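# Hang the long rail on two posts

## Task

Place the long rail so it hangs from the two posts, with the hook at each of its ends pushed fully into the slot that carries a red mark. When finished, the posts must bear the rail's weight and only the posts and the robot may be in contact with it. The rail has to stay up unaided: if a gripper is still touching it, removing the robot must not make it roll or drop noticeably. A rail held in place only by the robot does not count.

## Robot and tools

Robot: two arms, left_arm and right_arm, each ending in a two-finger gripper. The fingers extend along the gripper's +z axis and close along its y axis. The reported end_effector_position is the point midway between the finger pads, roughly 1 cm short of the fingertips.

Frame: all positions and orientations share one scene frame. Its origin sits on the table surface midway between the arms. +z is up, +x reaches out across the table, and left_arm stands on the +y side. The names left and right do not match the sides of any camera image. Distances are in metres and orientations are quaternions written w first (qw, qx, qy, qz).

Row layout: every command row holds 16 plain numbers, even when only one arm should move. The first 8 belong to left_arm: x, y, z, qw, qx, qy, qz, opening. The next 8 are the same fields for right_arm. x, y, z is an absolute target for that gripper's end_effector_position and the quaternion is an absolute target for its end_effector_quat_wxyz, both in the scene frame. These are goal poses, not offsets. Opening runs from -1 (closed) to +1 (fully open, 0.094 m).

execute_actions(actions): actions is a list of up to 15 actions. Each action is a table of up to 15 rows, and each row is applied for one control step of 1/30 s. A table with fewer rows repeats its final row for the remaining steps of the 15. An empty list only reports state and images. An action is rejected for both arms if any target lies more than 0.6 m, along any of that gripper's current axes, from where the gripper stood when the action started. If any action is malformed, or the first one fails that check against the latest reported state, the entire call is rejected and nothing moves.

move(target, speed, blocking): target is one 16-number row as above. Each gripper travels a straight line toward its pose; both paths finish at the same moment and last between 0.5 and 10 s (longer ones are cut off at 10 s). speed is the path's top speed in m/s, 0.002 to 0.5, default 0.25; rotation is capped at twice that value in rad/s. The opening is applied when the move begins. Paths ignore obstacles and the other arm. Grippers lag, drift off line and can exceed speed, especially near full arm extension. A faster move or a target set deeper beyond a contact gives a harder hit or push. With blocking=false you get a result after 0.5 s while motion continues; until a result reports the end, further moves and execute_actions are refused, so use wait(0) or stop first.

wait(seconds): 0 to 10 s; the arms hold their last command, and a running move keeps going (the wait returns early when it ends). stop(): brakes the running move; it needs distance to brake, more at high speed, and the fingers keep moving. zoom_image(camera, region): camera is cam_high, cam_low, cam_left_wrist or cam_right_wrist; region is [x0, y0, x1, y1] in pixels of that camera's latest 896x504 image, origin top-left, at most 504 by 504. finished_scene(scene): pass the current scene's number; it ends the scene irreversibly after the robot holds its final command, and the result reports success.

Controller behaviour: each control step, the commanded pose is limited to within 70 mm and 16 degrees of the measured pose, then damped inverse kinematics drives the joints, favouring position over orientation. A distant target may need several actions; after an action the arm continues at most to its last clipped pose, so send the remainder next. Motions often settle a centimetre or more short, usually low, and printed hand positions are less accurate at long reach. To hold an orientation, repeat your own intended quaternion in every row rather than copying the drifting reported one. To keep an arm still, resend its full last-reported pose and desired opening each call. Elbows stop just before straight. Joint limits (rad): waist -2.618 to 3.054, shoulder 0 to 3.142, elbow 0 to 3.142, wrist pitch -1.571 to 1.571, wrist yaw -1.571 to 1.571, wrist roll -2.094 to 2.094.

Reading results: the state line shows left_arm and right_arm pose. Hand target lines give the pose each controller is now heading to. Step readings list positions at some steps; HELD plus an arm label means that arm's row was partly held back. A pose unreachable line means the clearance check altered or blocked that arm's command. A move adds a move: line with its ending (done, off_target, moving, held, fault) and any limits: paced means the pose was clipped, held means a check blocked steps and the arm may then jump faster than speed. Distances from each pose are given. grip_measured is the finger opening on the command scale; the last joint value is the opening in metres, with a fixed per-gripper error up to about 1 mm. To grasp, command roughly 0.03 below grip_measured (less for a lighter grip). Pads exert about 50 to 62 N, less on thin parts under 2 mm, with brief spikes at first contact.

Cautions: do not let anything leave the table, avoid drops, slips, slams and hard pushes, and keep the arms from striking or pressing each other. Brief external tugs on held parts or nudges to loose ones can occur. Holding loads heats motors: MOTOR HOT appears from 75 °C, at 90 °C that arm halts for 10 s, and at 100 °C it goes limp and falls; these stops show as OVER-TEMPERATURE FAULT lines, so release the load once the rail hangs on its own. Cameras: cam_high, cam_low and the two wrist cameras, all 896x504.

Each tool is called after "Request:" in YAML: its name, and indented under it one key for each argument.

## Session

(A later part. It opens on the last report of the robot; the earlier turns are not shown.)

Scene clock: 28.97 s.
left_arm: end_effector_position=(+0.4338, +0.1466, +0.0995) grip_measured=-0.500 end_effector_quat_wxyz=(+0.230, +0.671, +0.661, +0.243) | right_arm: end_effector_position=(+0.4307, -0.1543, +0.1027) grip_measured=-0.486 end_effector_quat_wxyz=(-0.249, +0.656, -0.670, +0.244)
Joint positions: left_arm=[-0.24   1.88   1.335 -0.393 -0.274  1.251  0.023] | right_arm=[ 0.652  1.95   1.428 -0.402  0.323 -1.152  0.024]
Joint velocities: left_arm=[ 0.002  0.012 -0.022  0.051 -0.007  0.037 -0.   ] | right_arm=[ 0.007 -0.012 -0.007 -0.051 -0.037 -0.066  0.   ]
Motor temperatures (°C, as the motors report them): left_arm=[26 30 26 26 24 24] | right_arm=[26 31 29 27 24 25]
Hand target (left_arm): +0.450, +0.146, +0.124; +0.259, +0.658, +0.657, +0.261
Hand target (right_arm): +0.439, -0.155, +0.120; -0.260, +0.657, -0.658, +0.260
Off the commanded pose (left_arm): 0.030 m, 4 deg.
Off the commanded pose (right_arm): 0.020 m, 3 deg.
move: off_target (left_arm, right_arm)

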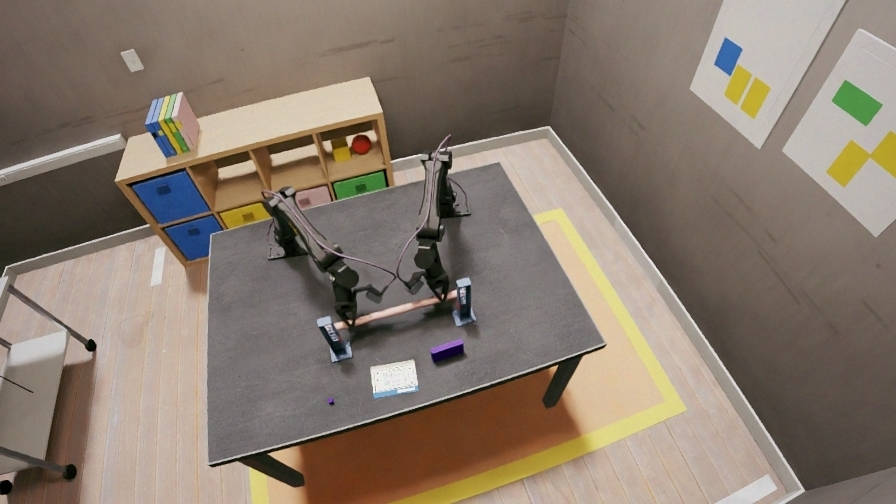

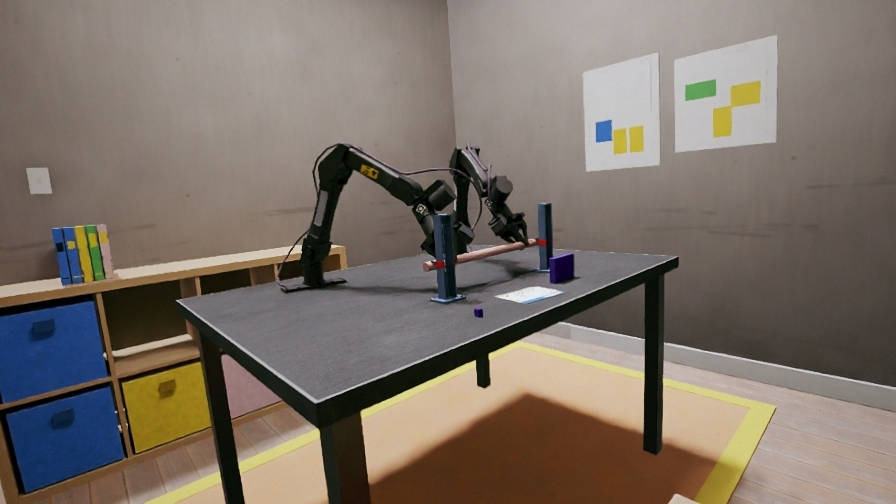

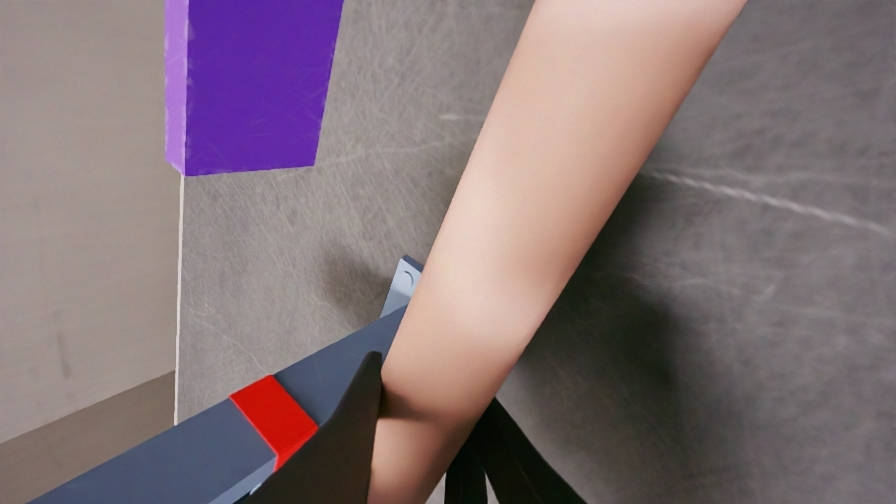

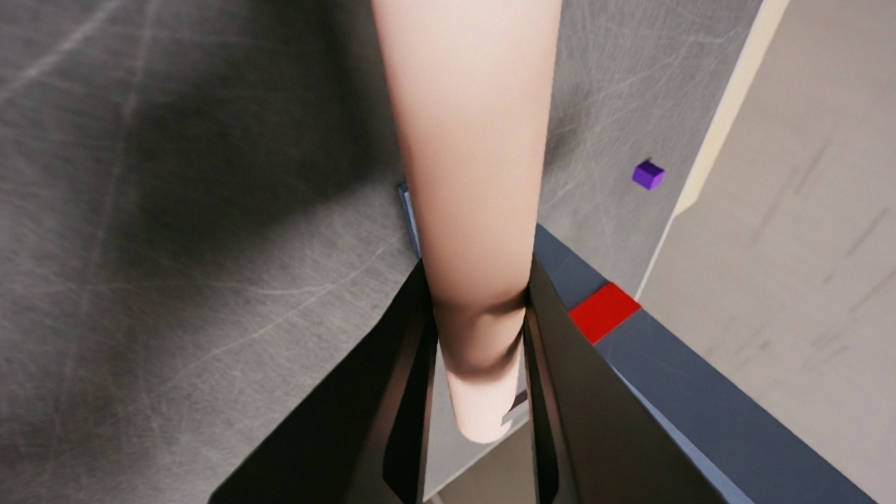

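Request:
move:
  target: [0.466,0.145,0.117,0.26,0.658,0.658,0.26,-0.53,0.452,-0.154,0.114,-0.26,0.658,-0.658,0.26,-0.52]
  speed: 0.015

Request:
zoom_image:
  camera: "cam_low"
  region: [410,220,560,290]

Request:
zoom_image:
  camera: "cam_high"
  region: [310,270,490,370]

Scene clock: 31.87 s.
left_arm: end_effector_position=(+0.4384, +0.1458, +0.0898) grip_measured=-0.500 end_effector_quat_wxyz=(+0.219, +0.675, +0.665, +0.233) | right_arm: end_effector_position=(+0.4379, -0.1552, +0.0948) grip_measured=-0.486 end_effector_quat_wxyz=(-0.241, +0.660, -0.669, +0.241)
Joint positions: left_arm=[-0.234  1.923  1.372 -0.417 -0.263  1.249  0.023] | right_arm=[ 0.64   1.989  1.461 -0.411  0.313 -1.166  0.024]
Joint velocities: left_arm=[-0.017 -0.007 -0.012  0.007 -0.037  0.037 -0.   ] | right_arm=[ 0.002  0.002  0.002 -0.037 -0.081 -0.022 -0.   ]
Motor temperatures (°C, as the motors report them): left_arm=[26 30 27 27 24 24] | right_arm=[26 32 29 27 24 25]
Hand target (left_arm): +0.463, +0.147, +0.119; +0.259, +0.658, +0.657, +0.261
Hand target (right_arm): +0.451, -0.154, +0.115; -0.260, +0.657, -0.658, +0.260
Off the commanded pose (left_arm): 0.039 m, 6 deg.
Off the commanded pose (right_arm): 0.024 m, 3 deg.
move: off_target (left_arm, right_arm)

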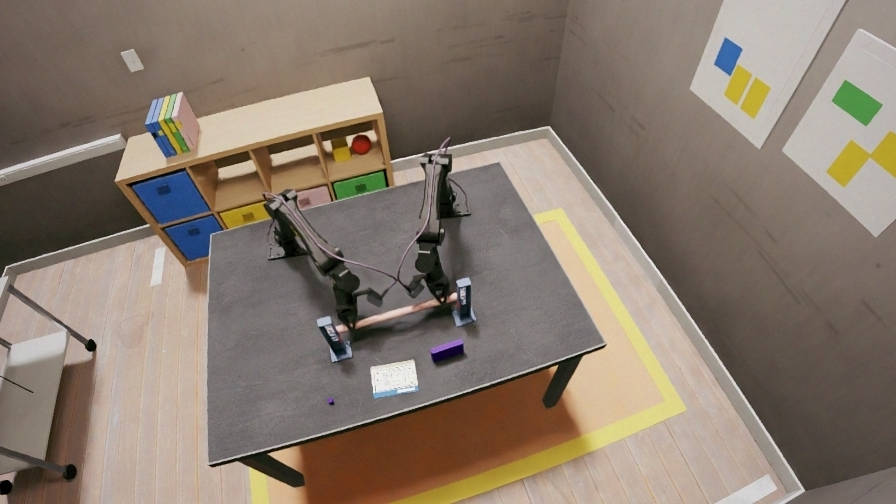

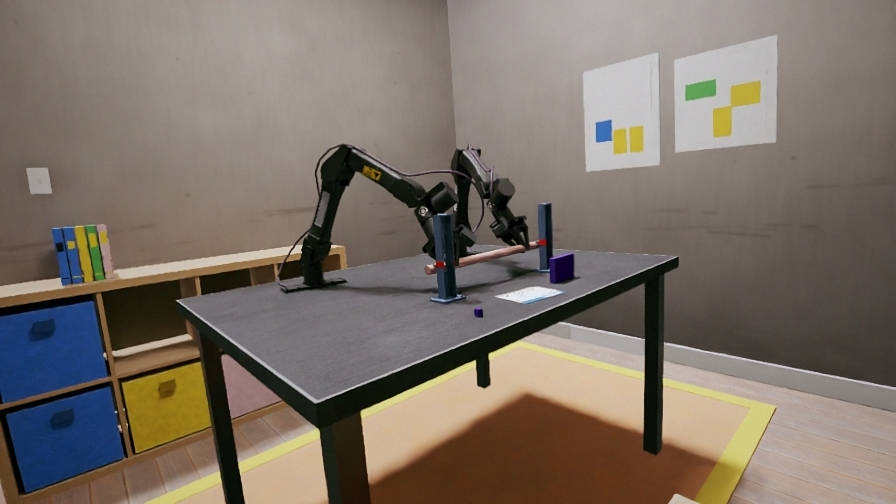

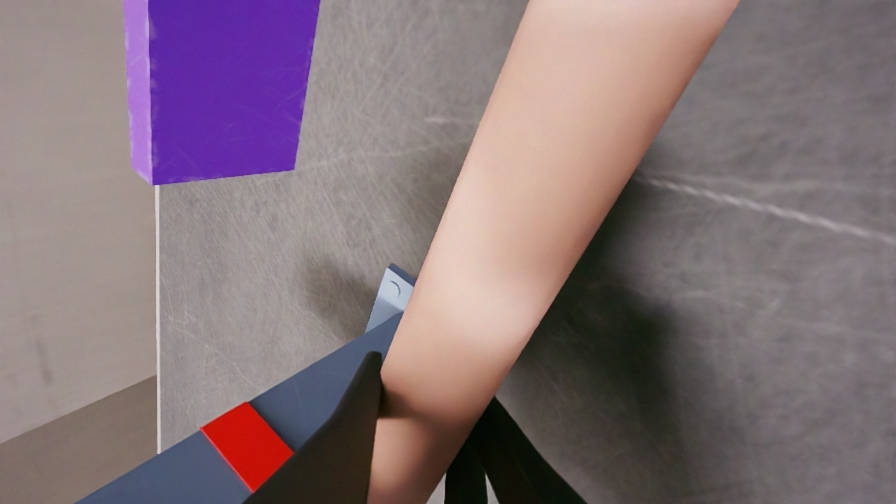

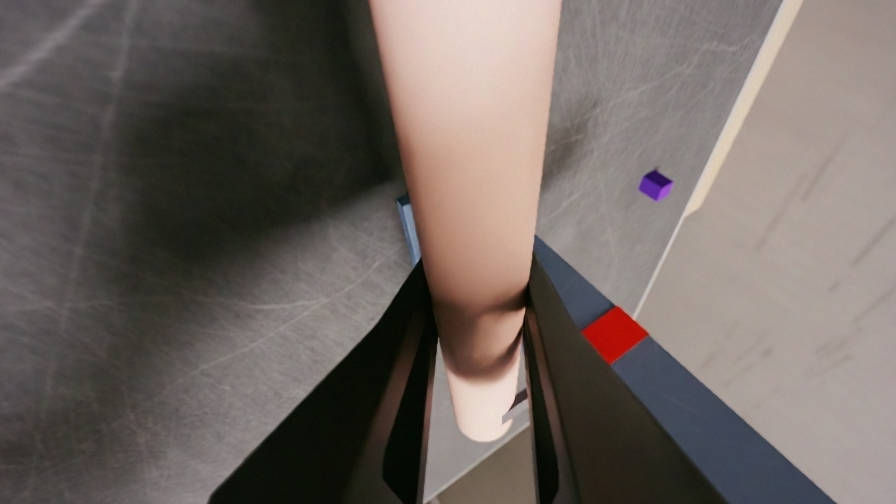

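Region (410, 220, 560, 290) of cam_low's 896x504 image, scaled by 3.360, with more detail than that image has; it fills the top 235 rows of this view, and the rest is white.

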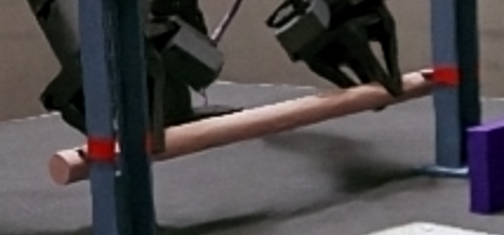

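Region (310, 270, 490, 370) of cam_high's 896x504 image, scaled by 2.800, with more detail than that image has.

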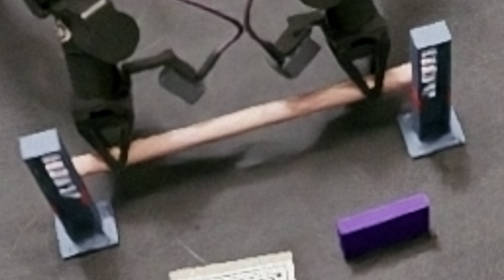

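Request:
move:
  target: [0.478,0.145,0.126,0.26,0.658,0.658,0.26,-0.53,0.464,-0.154,0.121,-0.26,0.658,-0.658,0.26,-0.52]
  speed: 0.015

Request:
zoom_image:
  camera: "cam_low"
  region: [410,220,560,290]

Scene clock: 35.83 s.
left_arm: end_effector_position=(+0.4387, +0.1452, +0.0866) grip_measured=-0.500 end_effector_quat_wxyz=(+0.202, +0.679, +0.672, +0.215) | right_arm: end_effector_position=(+0.4403, -0.1557, +0.0934) grip_measured=-0.486 end_effector_quat_wxyz=(-0.225, +0.669, -0.671, +0.228)
Joint positions: left_arm=[-0.226  1.956  1.436 -0.497 -0.24   1.238  0.023] | right_arm=[ 0.63   2.019  1.526 -0.485  0.292 -1.172  0.024]
Joint velocities: left_arm=[ 0.002 -0.002 -0.002  0.037  0.051 -0.051 -0.   ] | right_arm=[ 0.002 -0.007  0.002 -0.022 -0.007 -0.066 -0.001]
Motor temperatures (°C, as the motors report them): left_arm=[26 31 27 27 24 24] | right_arm=[26 32 29 27 24 25]
Hand target (left_arm): +0.472, +0.147, +0.129; +0.257, +0.657, +0.658, +0.262
Hand target (right_arm): +0.461, -0.155, +0.123; -0.259, +0.657, -0.658, +0.260
Off the commanded pose (left_arm): 0.056 m, 9 deg.
Off the commanded pose (right_arm): 0.036 m, 6 deg.
move: off_target (left_arm, right_arm)

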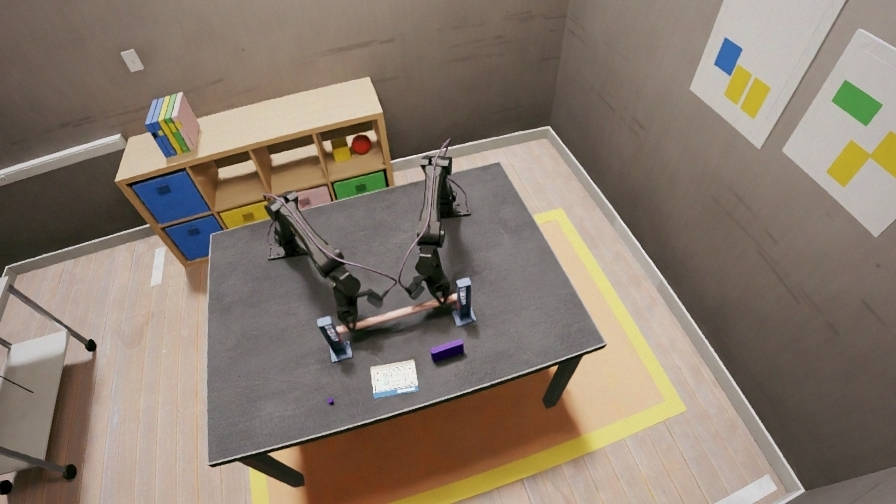

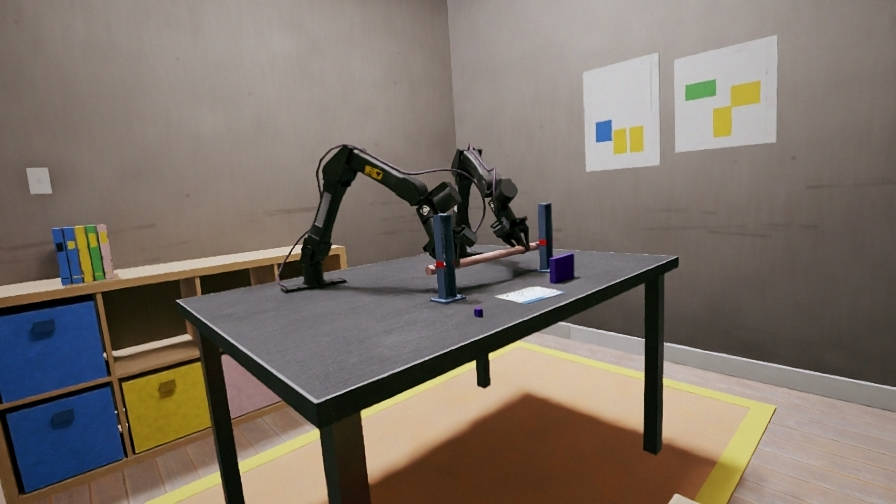

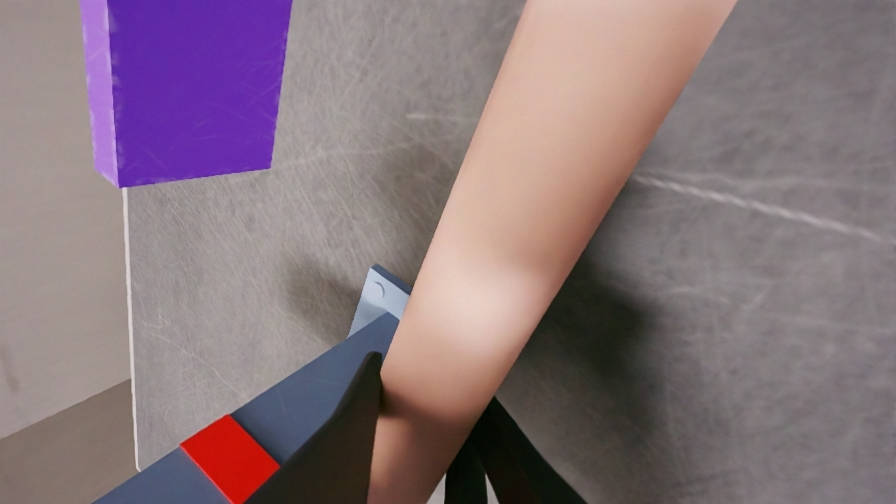

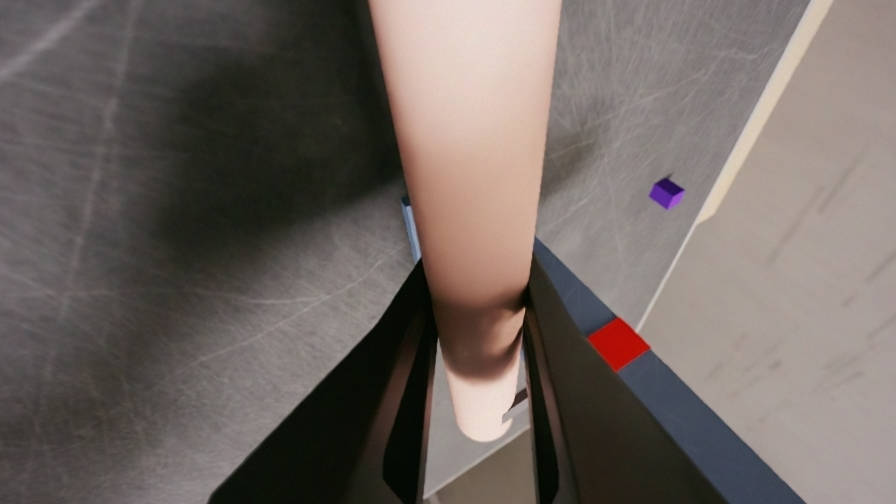

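Region (410, 220, 560, 290) of cam_low's 896x504 image, scaled by 3.360, with more detail than that image has; it fills the top 235 rows of this view, and the rest is white.

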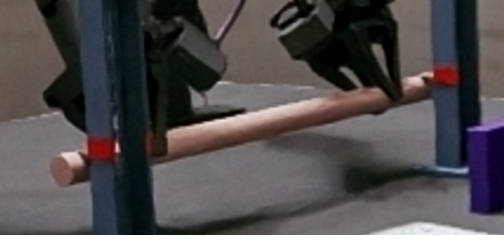

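Request:
move:
  target: [0.435,0.145,0.119,0.27,0.653,0.653,0.27,-0.53,0.432,-0.154,0.118,-0.27,0.653,-0.653,0.27,-0.52]
  speed: 0.04

Request:
zoom_image:
  camera: "cam_low"
  region: [410,240,480,290]

Request:
zoom_image:
  camera: "cam_high"
  region: [430,270,490,330]

Request:
zoom_image:
  camera: "cam_high"
  region: [310,310,365,365]

Scene clock: 38.63 s.
left_arm: end_effector_position=(+0.4252, +0.1475, +0.0912) grip_measured=-0.500 end_effector_quat_wxyz=(+0.237, +0.665, +0.665, +0.243) | right_arm: end_effector_position=(+0.4276, -0.1538, +0.0975) grip_measured=-0.486 end_effector_quat_wxyz=(-0.252, +0.660, -0.664, +0.246)
Joint positions: left_arm=[-0.247  1.854  1.26  -0.333 -0.278  1.232  0.023] | right_arm=[ 0.656  1.942  1.39  -0.364  0.322 -1.164  0.024]
Joint velocities: left_arm=[-0.002 -0.007  0.012 -0.022  0.007 -0.051  0.   ] | right_arm=[-0.017 -0.002  0.017  0.022 -0.066 -0.007  0.   ]
Motor temperatures (°C, as the motors report them): left_arm=[26 32 27 27 24 24] | right_arm=[26 33 29 28 24 25]
Hand target (left_arm): +0.434, +0.145, +0.119; +0.268, +0.654, +0.654, +0.271
Hand target (right_arm): +0.431, -0.154, +0.118; -0.270, +0.653, -0.654, +0.269
Off the commanded pose (left_arm): 0.030 m, 5 deg.
Off the commanded pose (right_arm): 0.021 m, 4 deg.
move: off_target (left_arm, right_arm)

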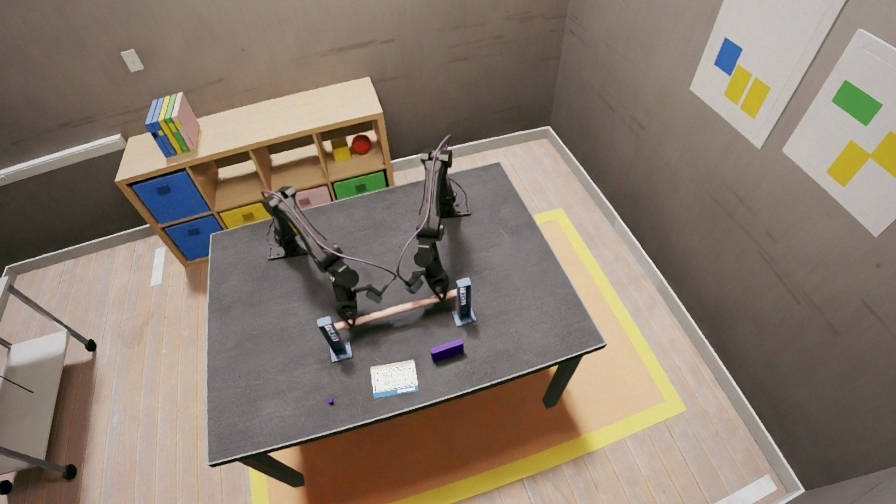

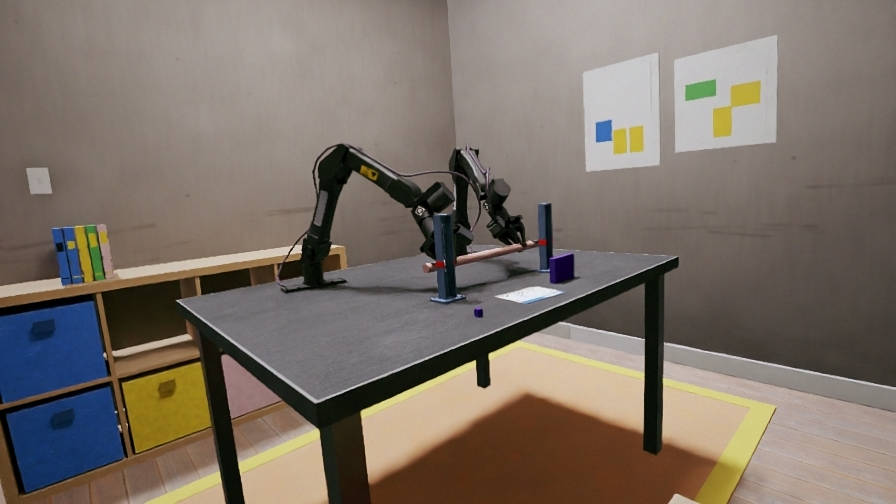

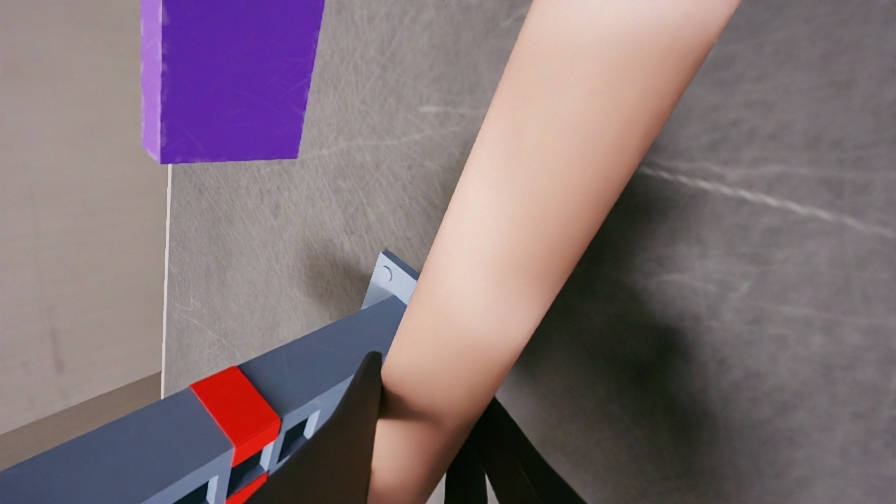

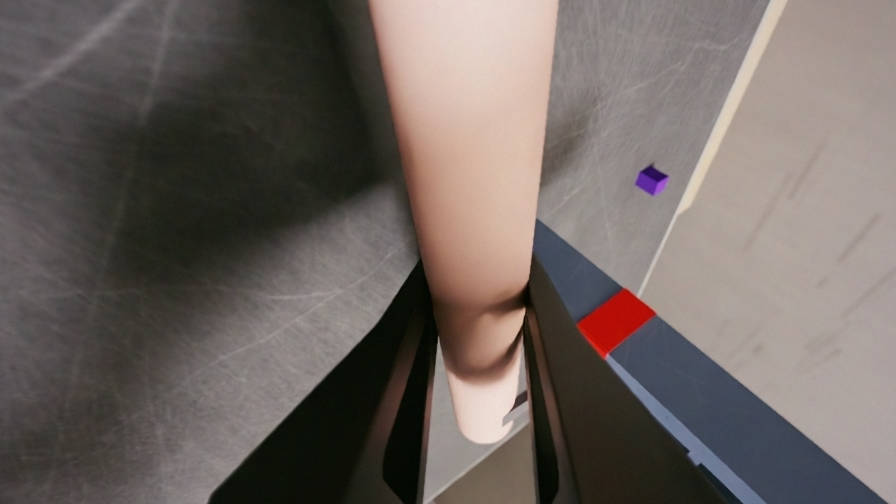

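Region (410, 240, 480, 290) of cam_low's 896x504 image, scaled by 7.200, with more detail than that image has; it fills the top 360 rows of this view, and the rest is white.

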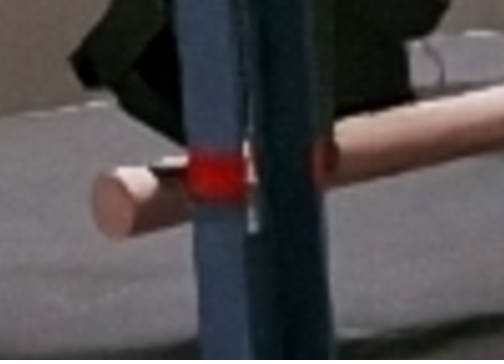

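Region (430, 270, 490, 330) of cam_high's 896x504 image, scaled by 8.400, with more detail than that image has.

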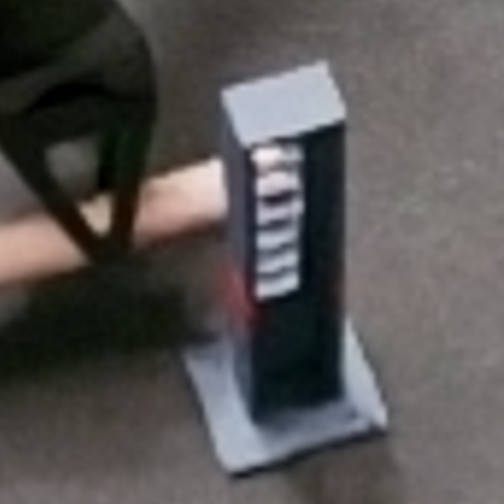

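Region (310, 310, 365, 365) of cam_high's 896x504 image, scaled by 9.164, with more detail than that image has.

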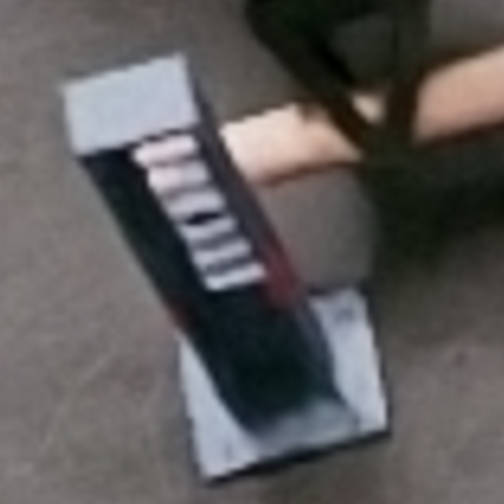

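Request:
move:
  target: [0.45,0.145,0.127,0.275,0.664,0.642,0.265,-0.53,0.436,-0.154,0.121,-0.265,0.642,-0.664,0.275,-0.52]
  speed: 0.03

Request:
move:
  target: [0.47,0.145,0.129,0.285,0.66,0.638,0.275,-0.53,0.456,-0.154,0.122,-0.275,0.638,-0.66,0.285,-0.52]
  speed: 0.03

Request:
zoom_image:
  camera: "cam_low"
  region: [410,220,560,290]

Request:
zoom_image:
  camera: "cam_high"
  region: [310,270,490,370]

Scene clock: 40.90 s.
left_arm: end_effector_position=(+0.4310, +0.1470, +0.0992) grip_measured=-0.500 end_effector_quat_wxyz=(+0.241, +0.676, +0.651, +0.248) | right_arm: end_effector_position=(+0.4266, -0.1541, +0.0975) grip_measured=-0.486 end_effector_quat_wxyz=(-0.252, +0.649, -0.673, +0.248)
Joint positions: left_arm=[-0.239  1.854  1.284 -0.339 -0.267  1.276  0.023] | right_arm=[ 0.662  1.942  1.389 -0.367  0.338 -1.134  0.024]
Joint velocities: left_arm=[-0.002  0.007  0.007 -0.007 -0.051 -0.007 -0.001] | right_arm=[-0.002 -0.007  0.007 -0.022  0.037  0.007 -0.   ]
Motor temperatures (°C, as the motors report them): left_arm=[26 32 27 28 24 24] | right_arm=[26 34 29 28 24 25]
Hand target (left_arm): +0.448, +0.146, +0.128; +0.275, +0.664, +0.642, +0.267
Hand target (right_arm): +0.435, -0.154, +0.121; -0.265, +0.642, -0.665, +0.274
Off the commanded pose (left_arm): 0.034 m, 5 deg.
Off the commanded pose (right_arm): 0.025 m, 4 deg.
move: off_target (left_arm, right_arm)

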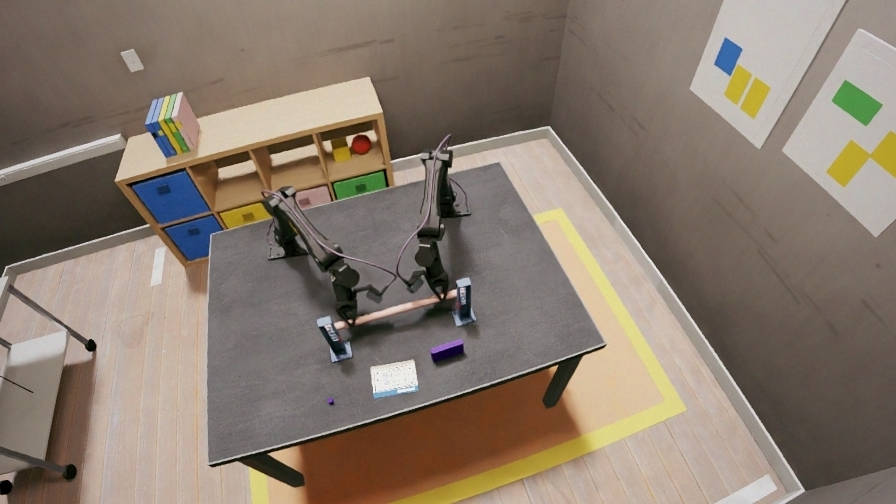

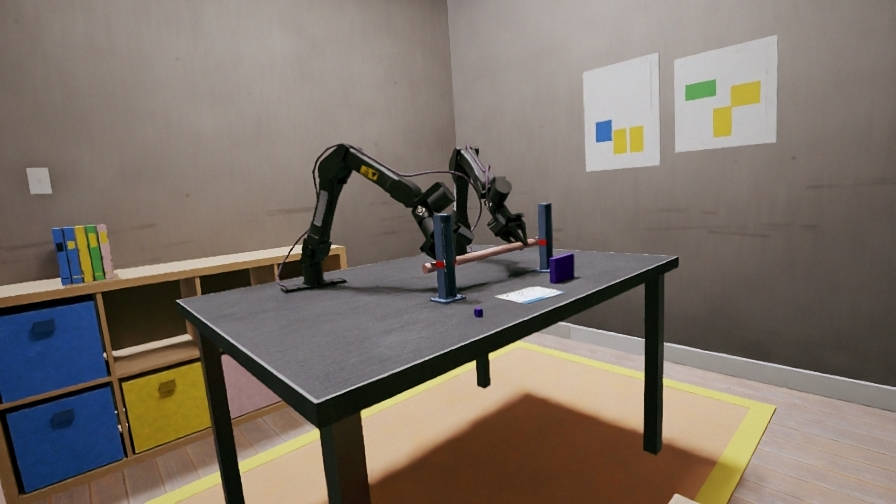

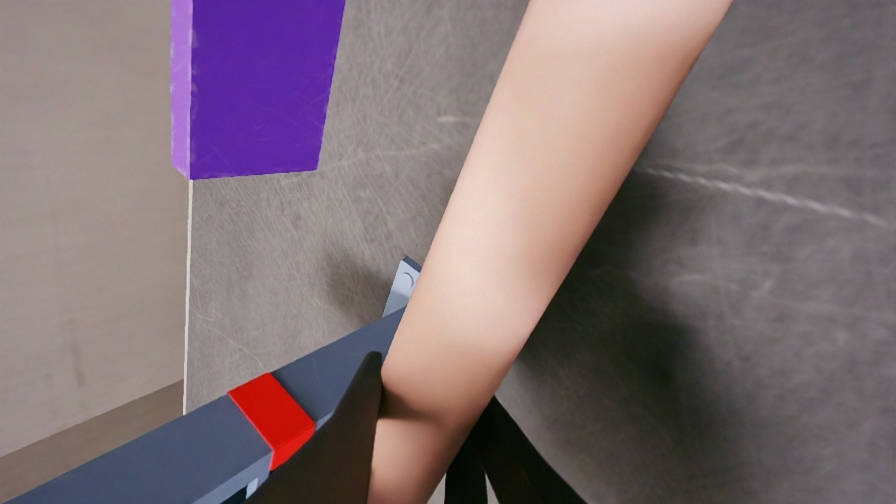

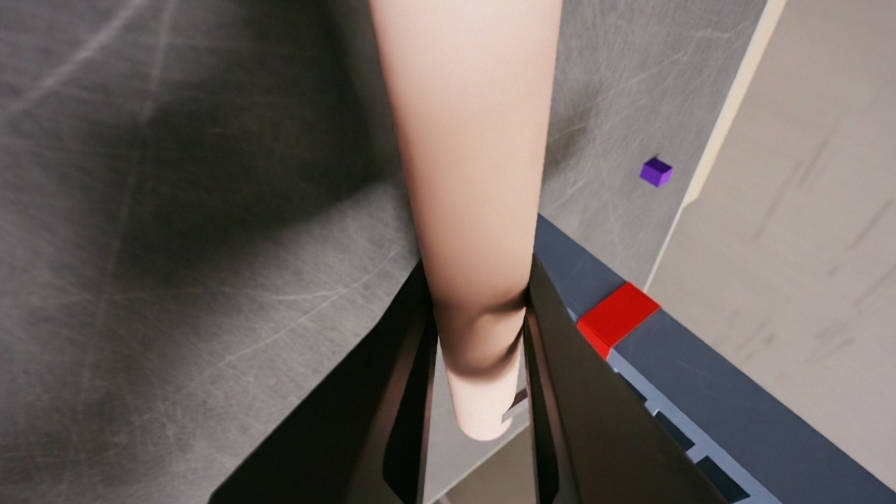

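Scene clock: 42.97 s.
left_arm: end_effector_position=(+0.4390, +0.1489, +0.0962) grip_measured=-0.500 end_effector_quat_wxyz=(+0.236, +0.675, +0.655, +0.245) | right_arm: end_effector_position=(+0.4369, -0.1521, +0.0998) grip_measured=-0.486 end_effector_quat_wxyz=(-0.253, +0.651, -0.669, +0.255)
Joint positions: left_arm=[-0.226  1.888  1.323 -0.355 -0.26   1.278  0.023] | right_arm=[ 0.658  1.972  1.433 -0.37   0.346 -1.152  0.024]
Joint velocities: left_arm=[-0.002 -0.017 -0.012 -0.037  0.051  0.051 -0.001] | right_arm=[-0.017 -0.012 -0.007  0.007 -0.037  0.007  0.001]
Motor temperatures (°C, as the motors report them): left_arm=[26 32 28 28 24 24] | right_arm=[26 34 30 28 24 25]
Hand target (left_arm): +0.466, +0.147, +0.131; +0.283, +0.660, +0.638, +0.277
Hand target (right_arm): +0.454, -0.155, +0.123; -0.275, +0.638, -0.661, +0.285
Off the commanded pose (left_arm): 0.045 m, 7 deg.
Off the commanded pose (right_arm): 0.029 m, 5 deg.
move: off_target (left_arm, right_arm)

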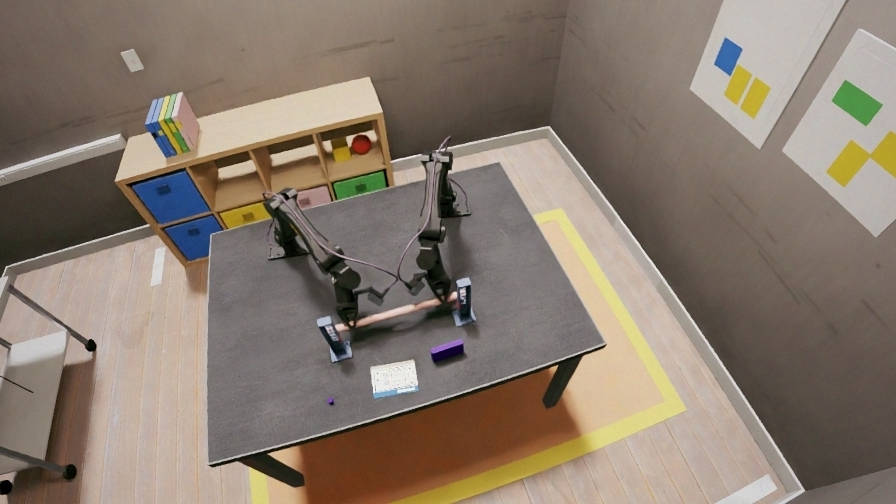

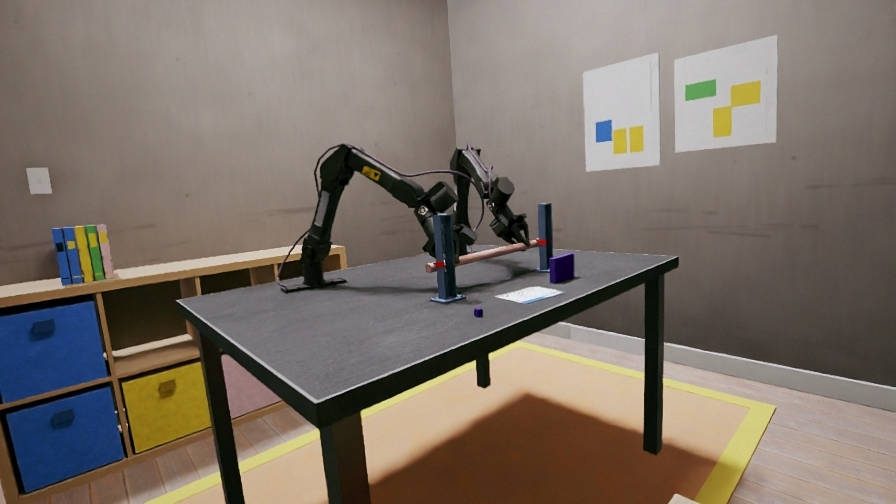

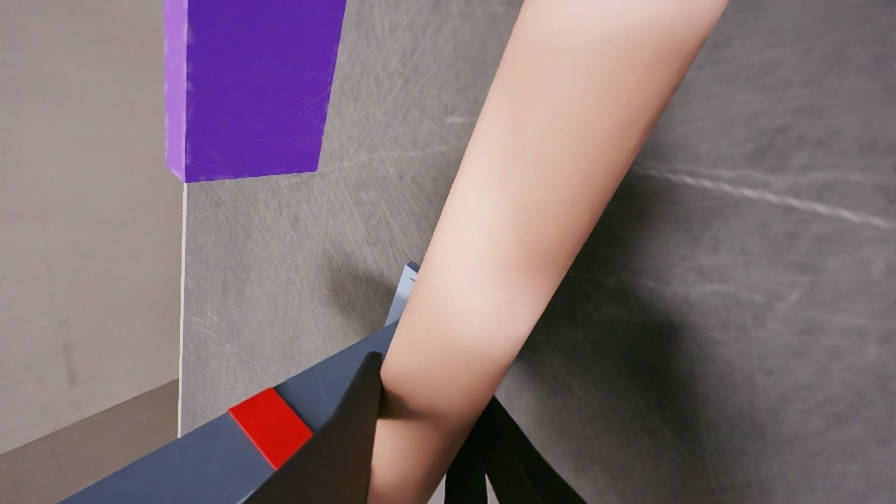

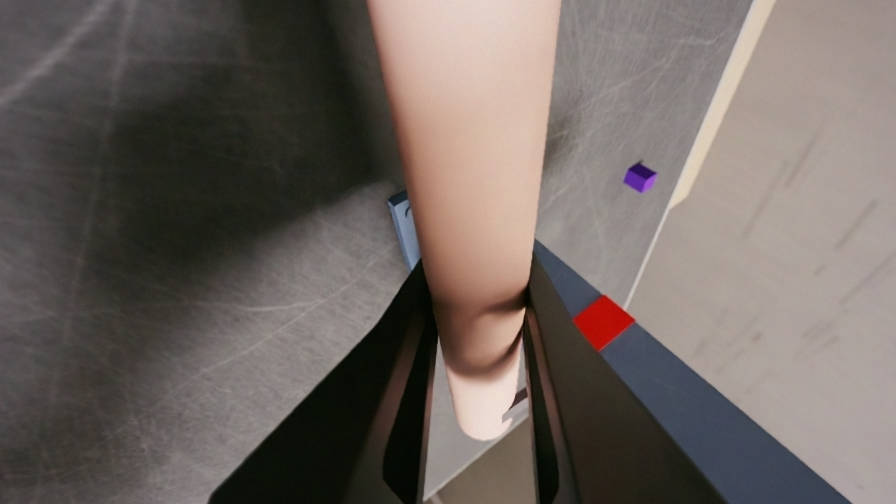

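Region (410, 220, 560, 290) of cam_low's 896x504 image, scaled by 3.360, with more detail than that image has; it fills the top 235 rows of this view, and the rest is white.

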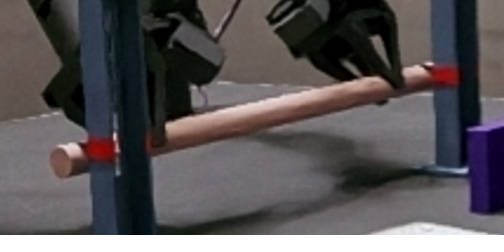

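Region (310, 270, 490, 370) of cam_high's 896x504 image, scaled by 2.800, with more detail than that image has.

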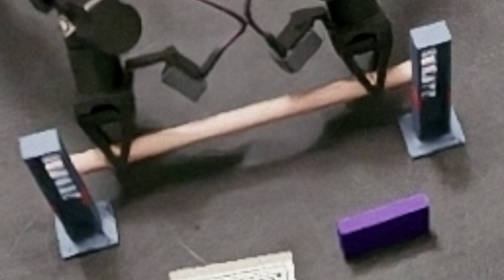

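Request:
zoom_image:
  camera: "cam_high"
  region: [440,275,485,320]

Request:
zoom_image:
  camera: "cam_high"
  region: [315,312,360,357]

Region (440, 275, 485, 320) of cam_high's 896x504 image, scaled by 11.200, with more detail than that image has.

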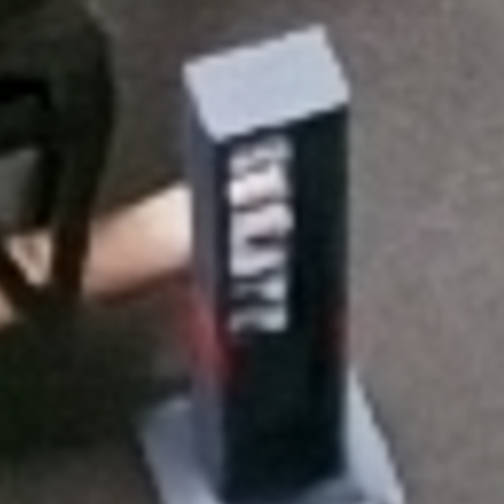

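Region (315, 312, 360, 357) of cam_high's 896x504 image, scaled by 11.200, with more detail than that image has.

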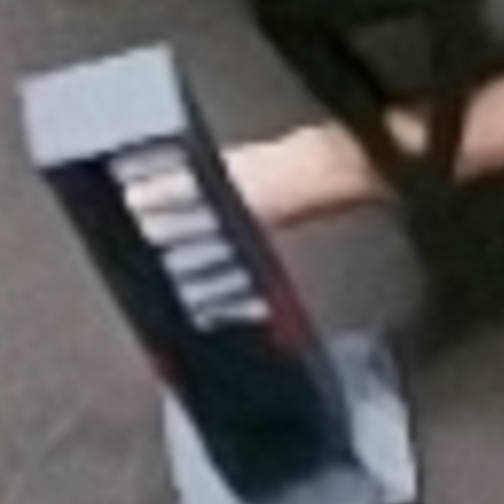

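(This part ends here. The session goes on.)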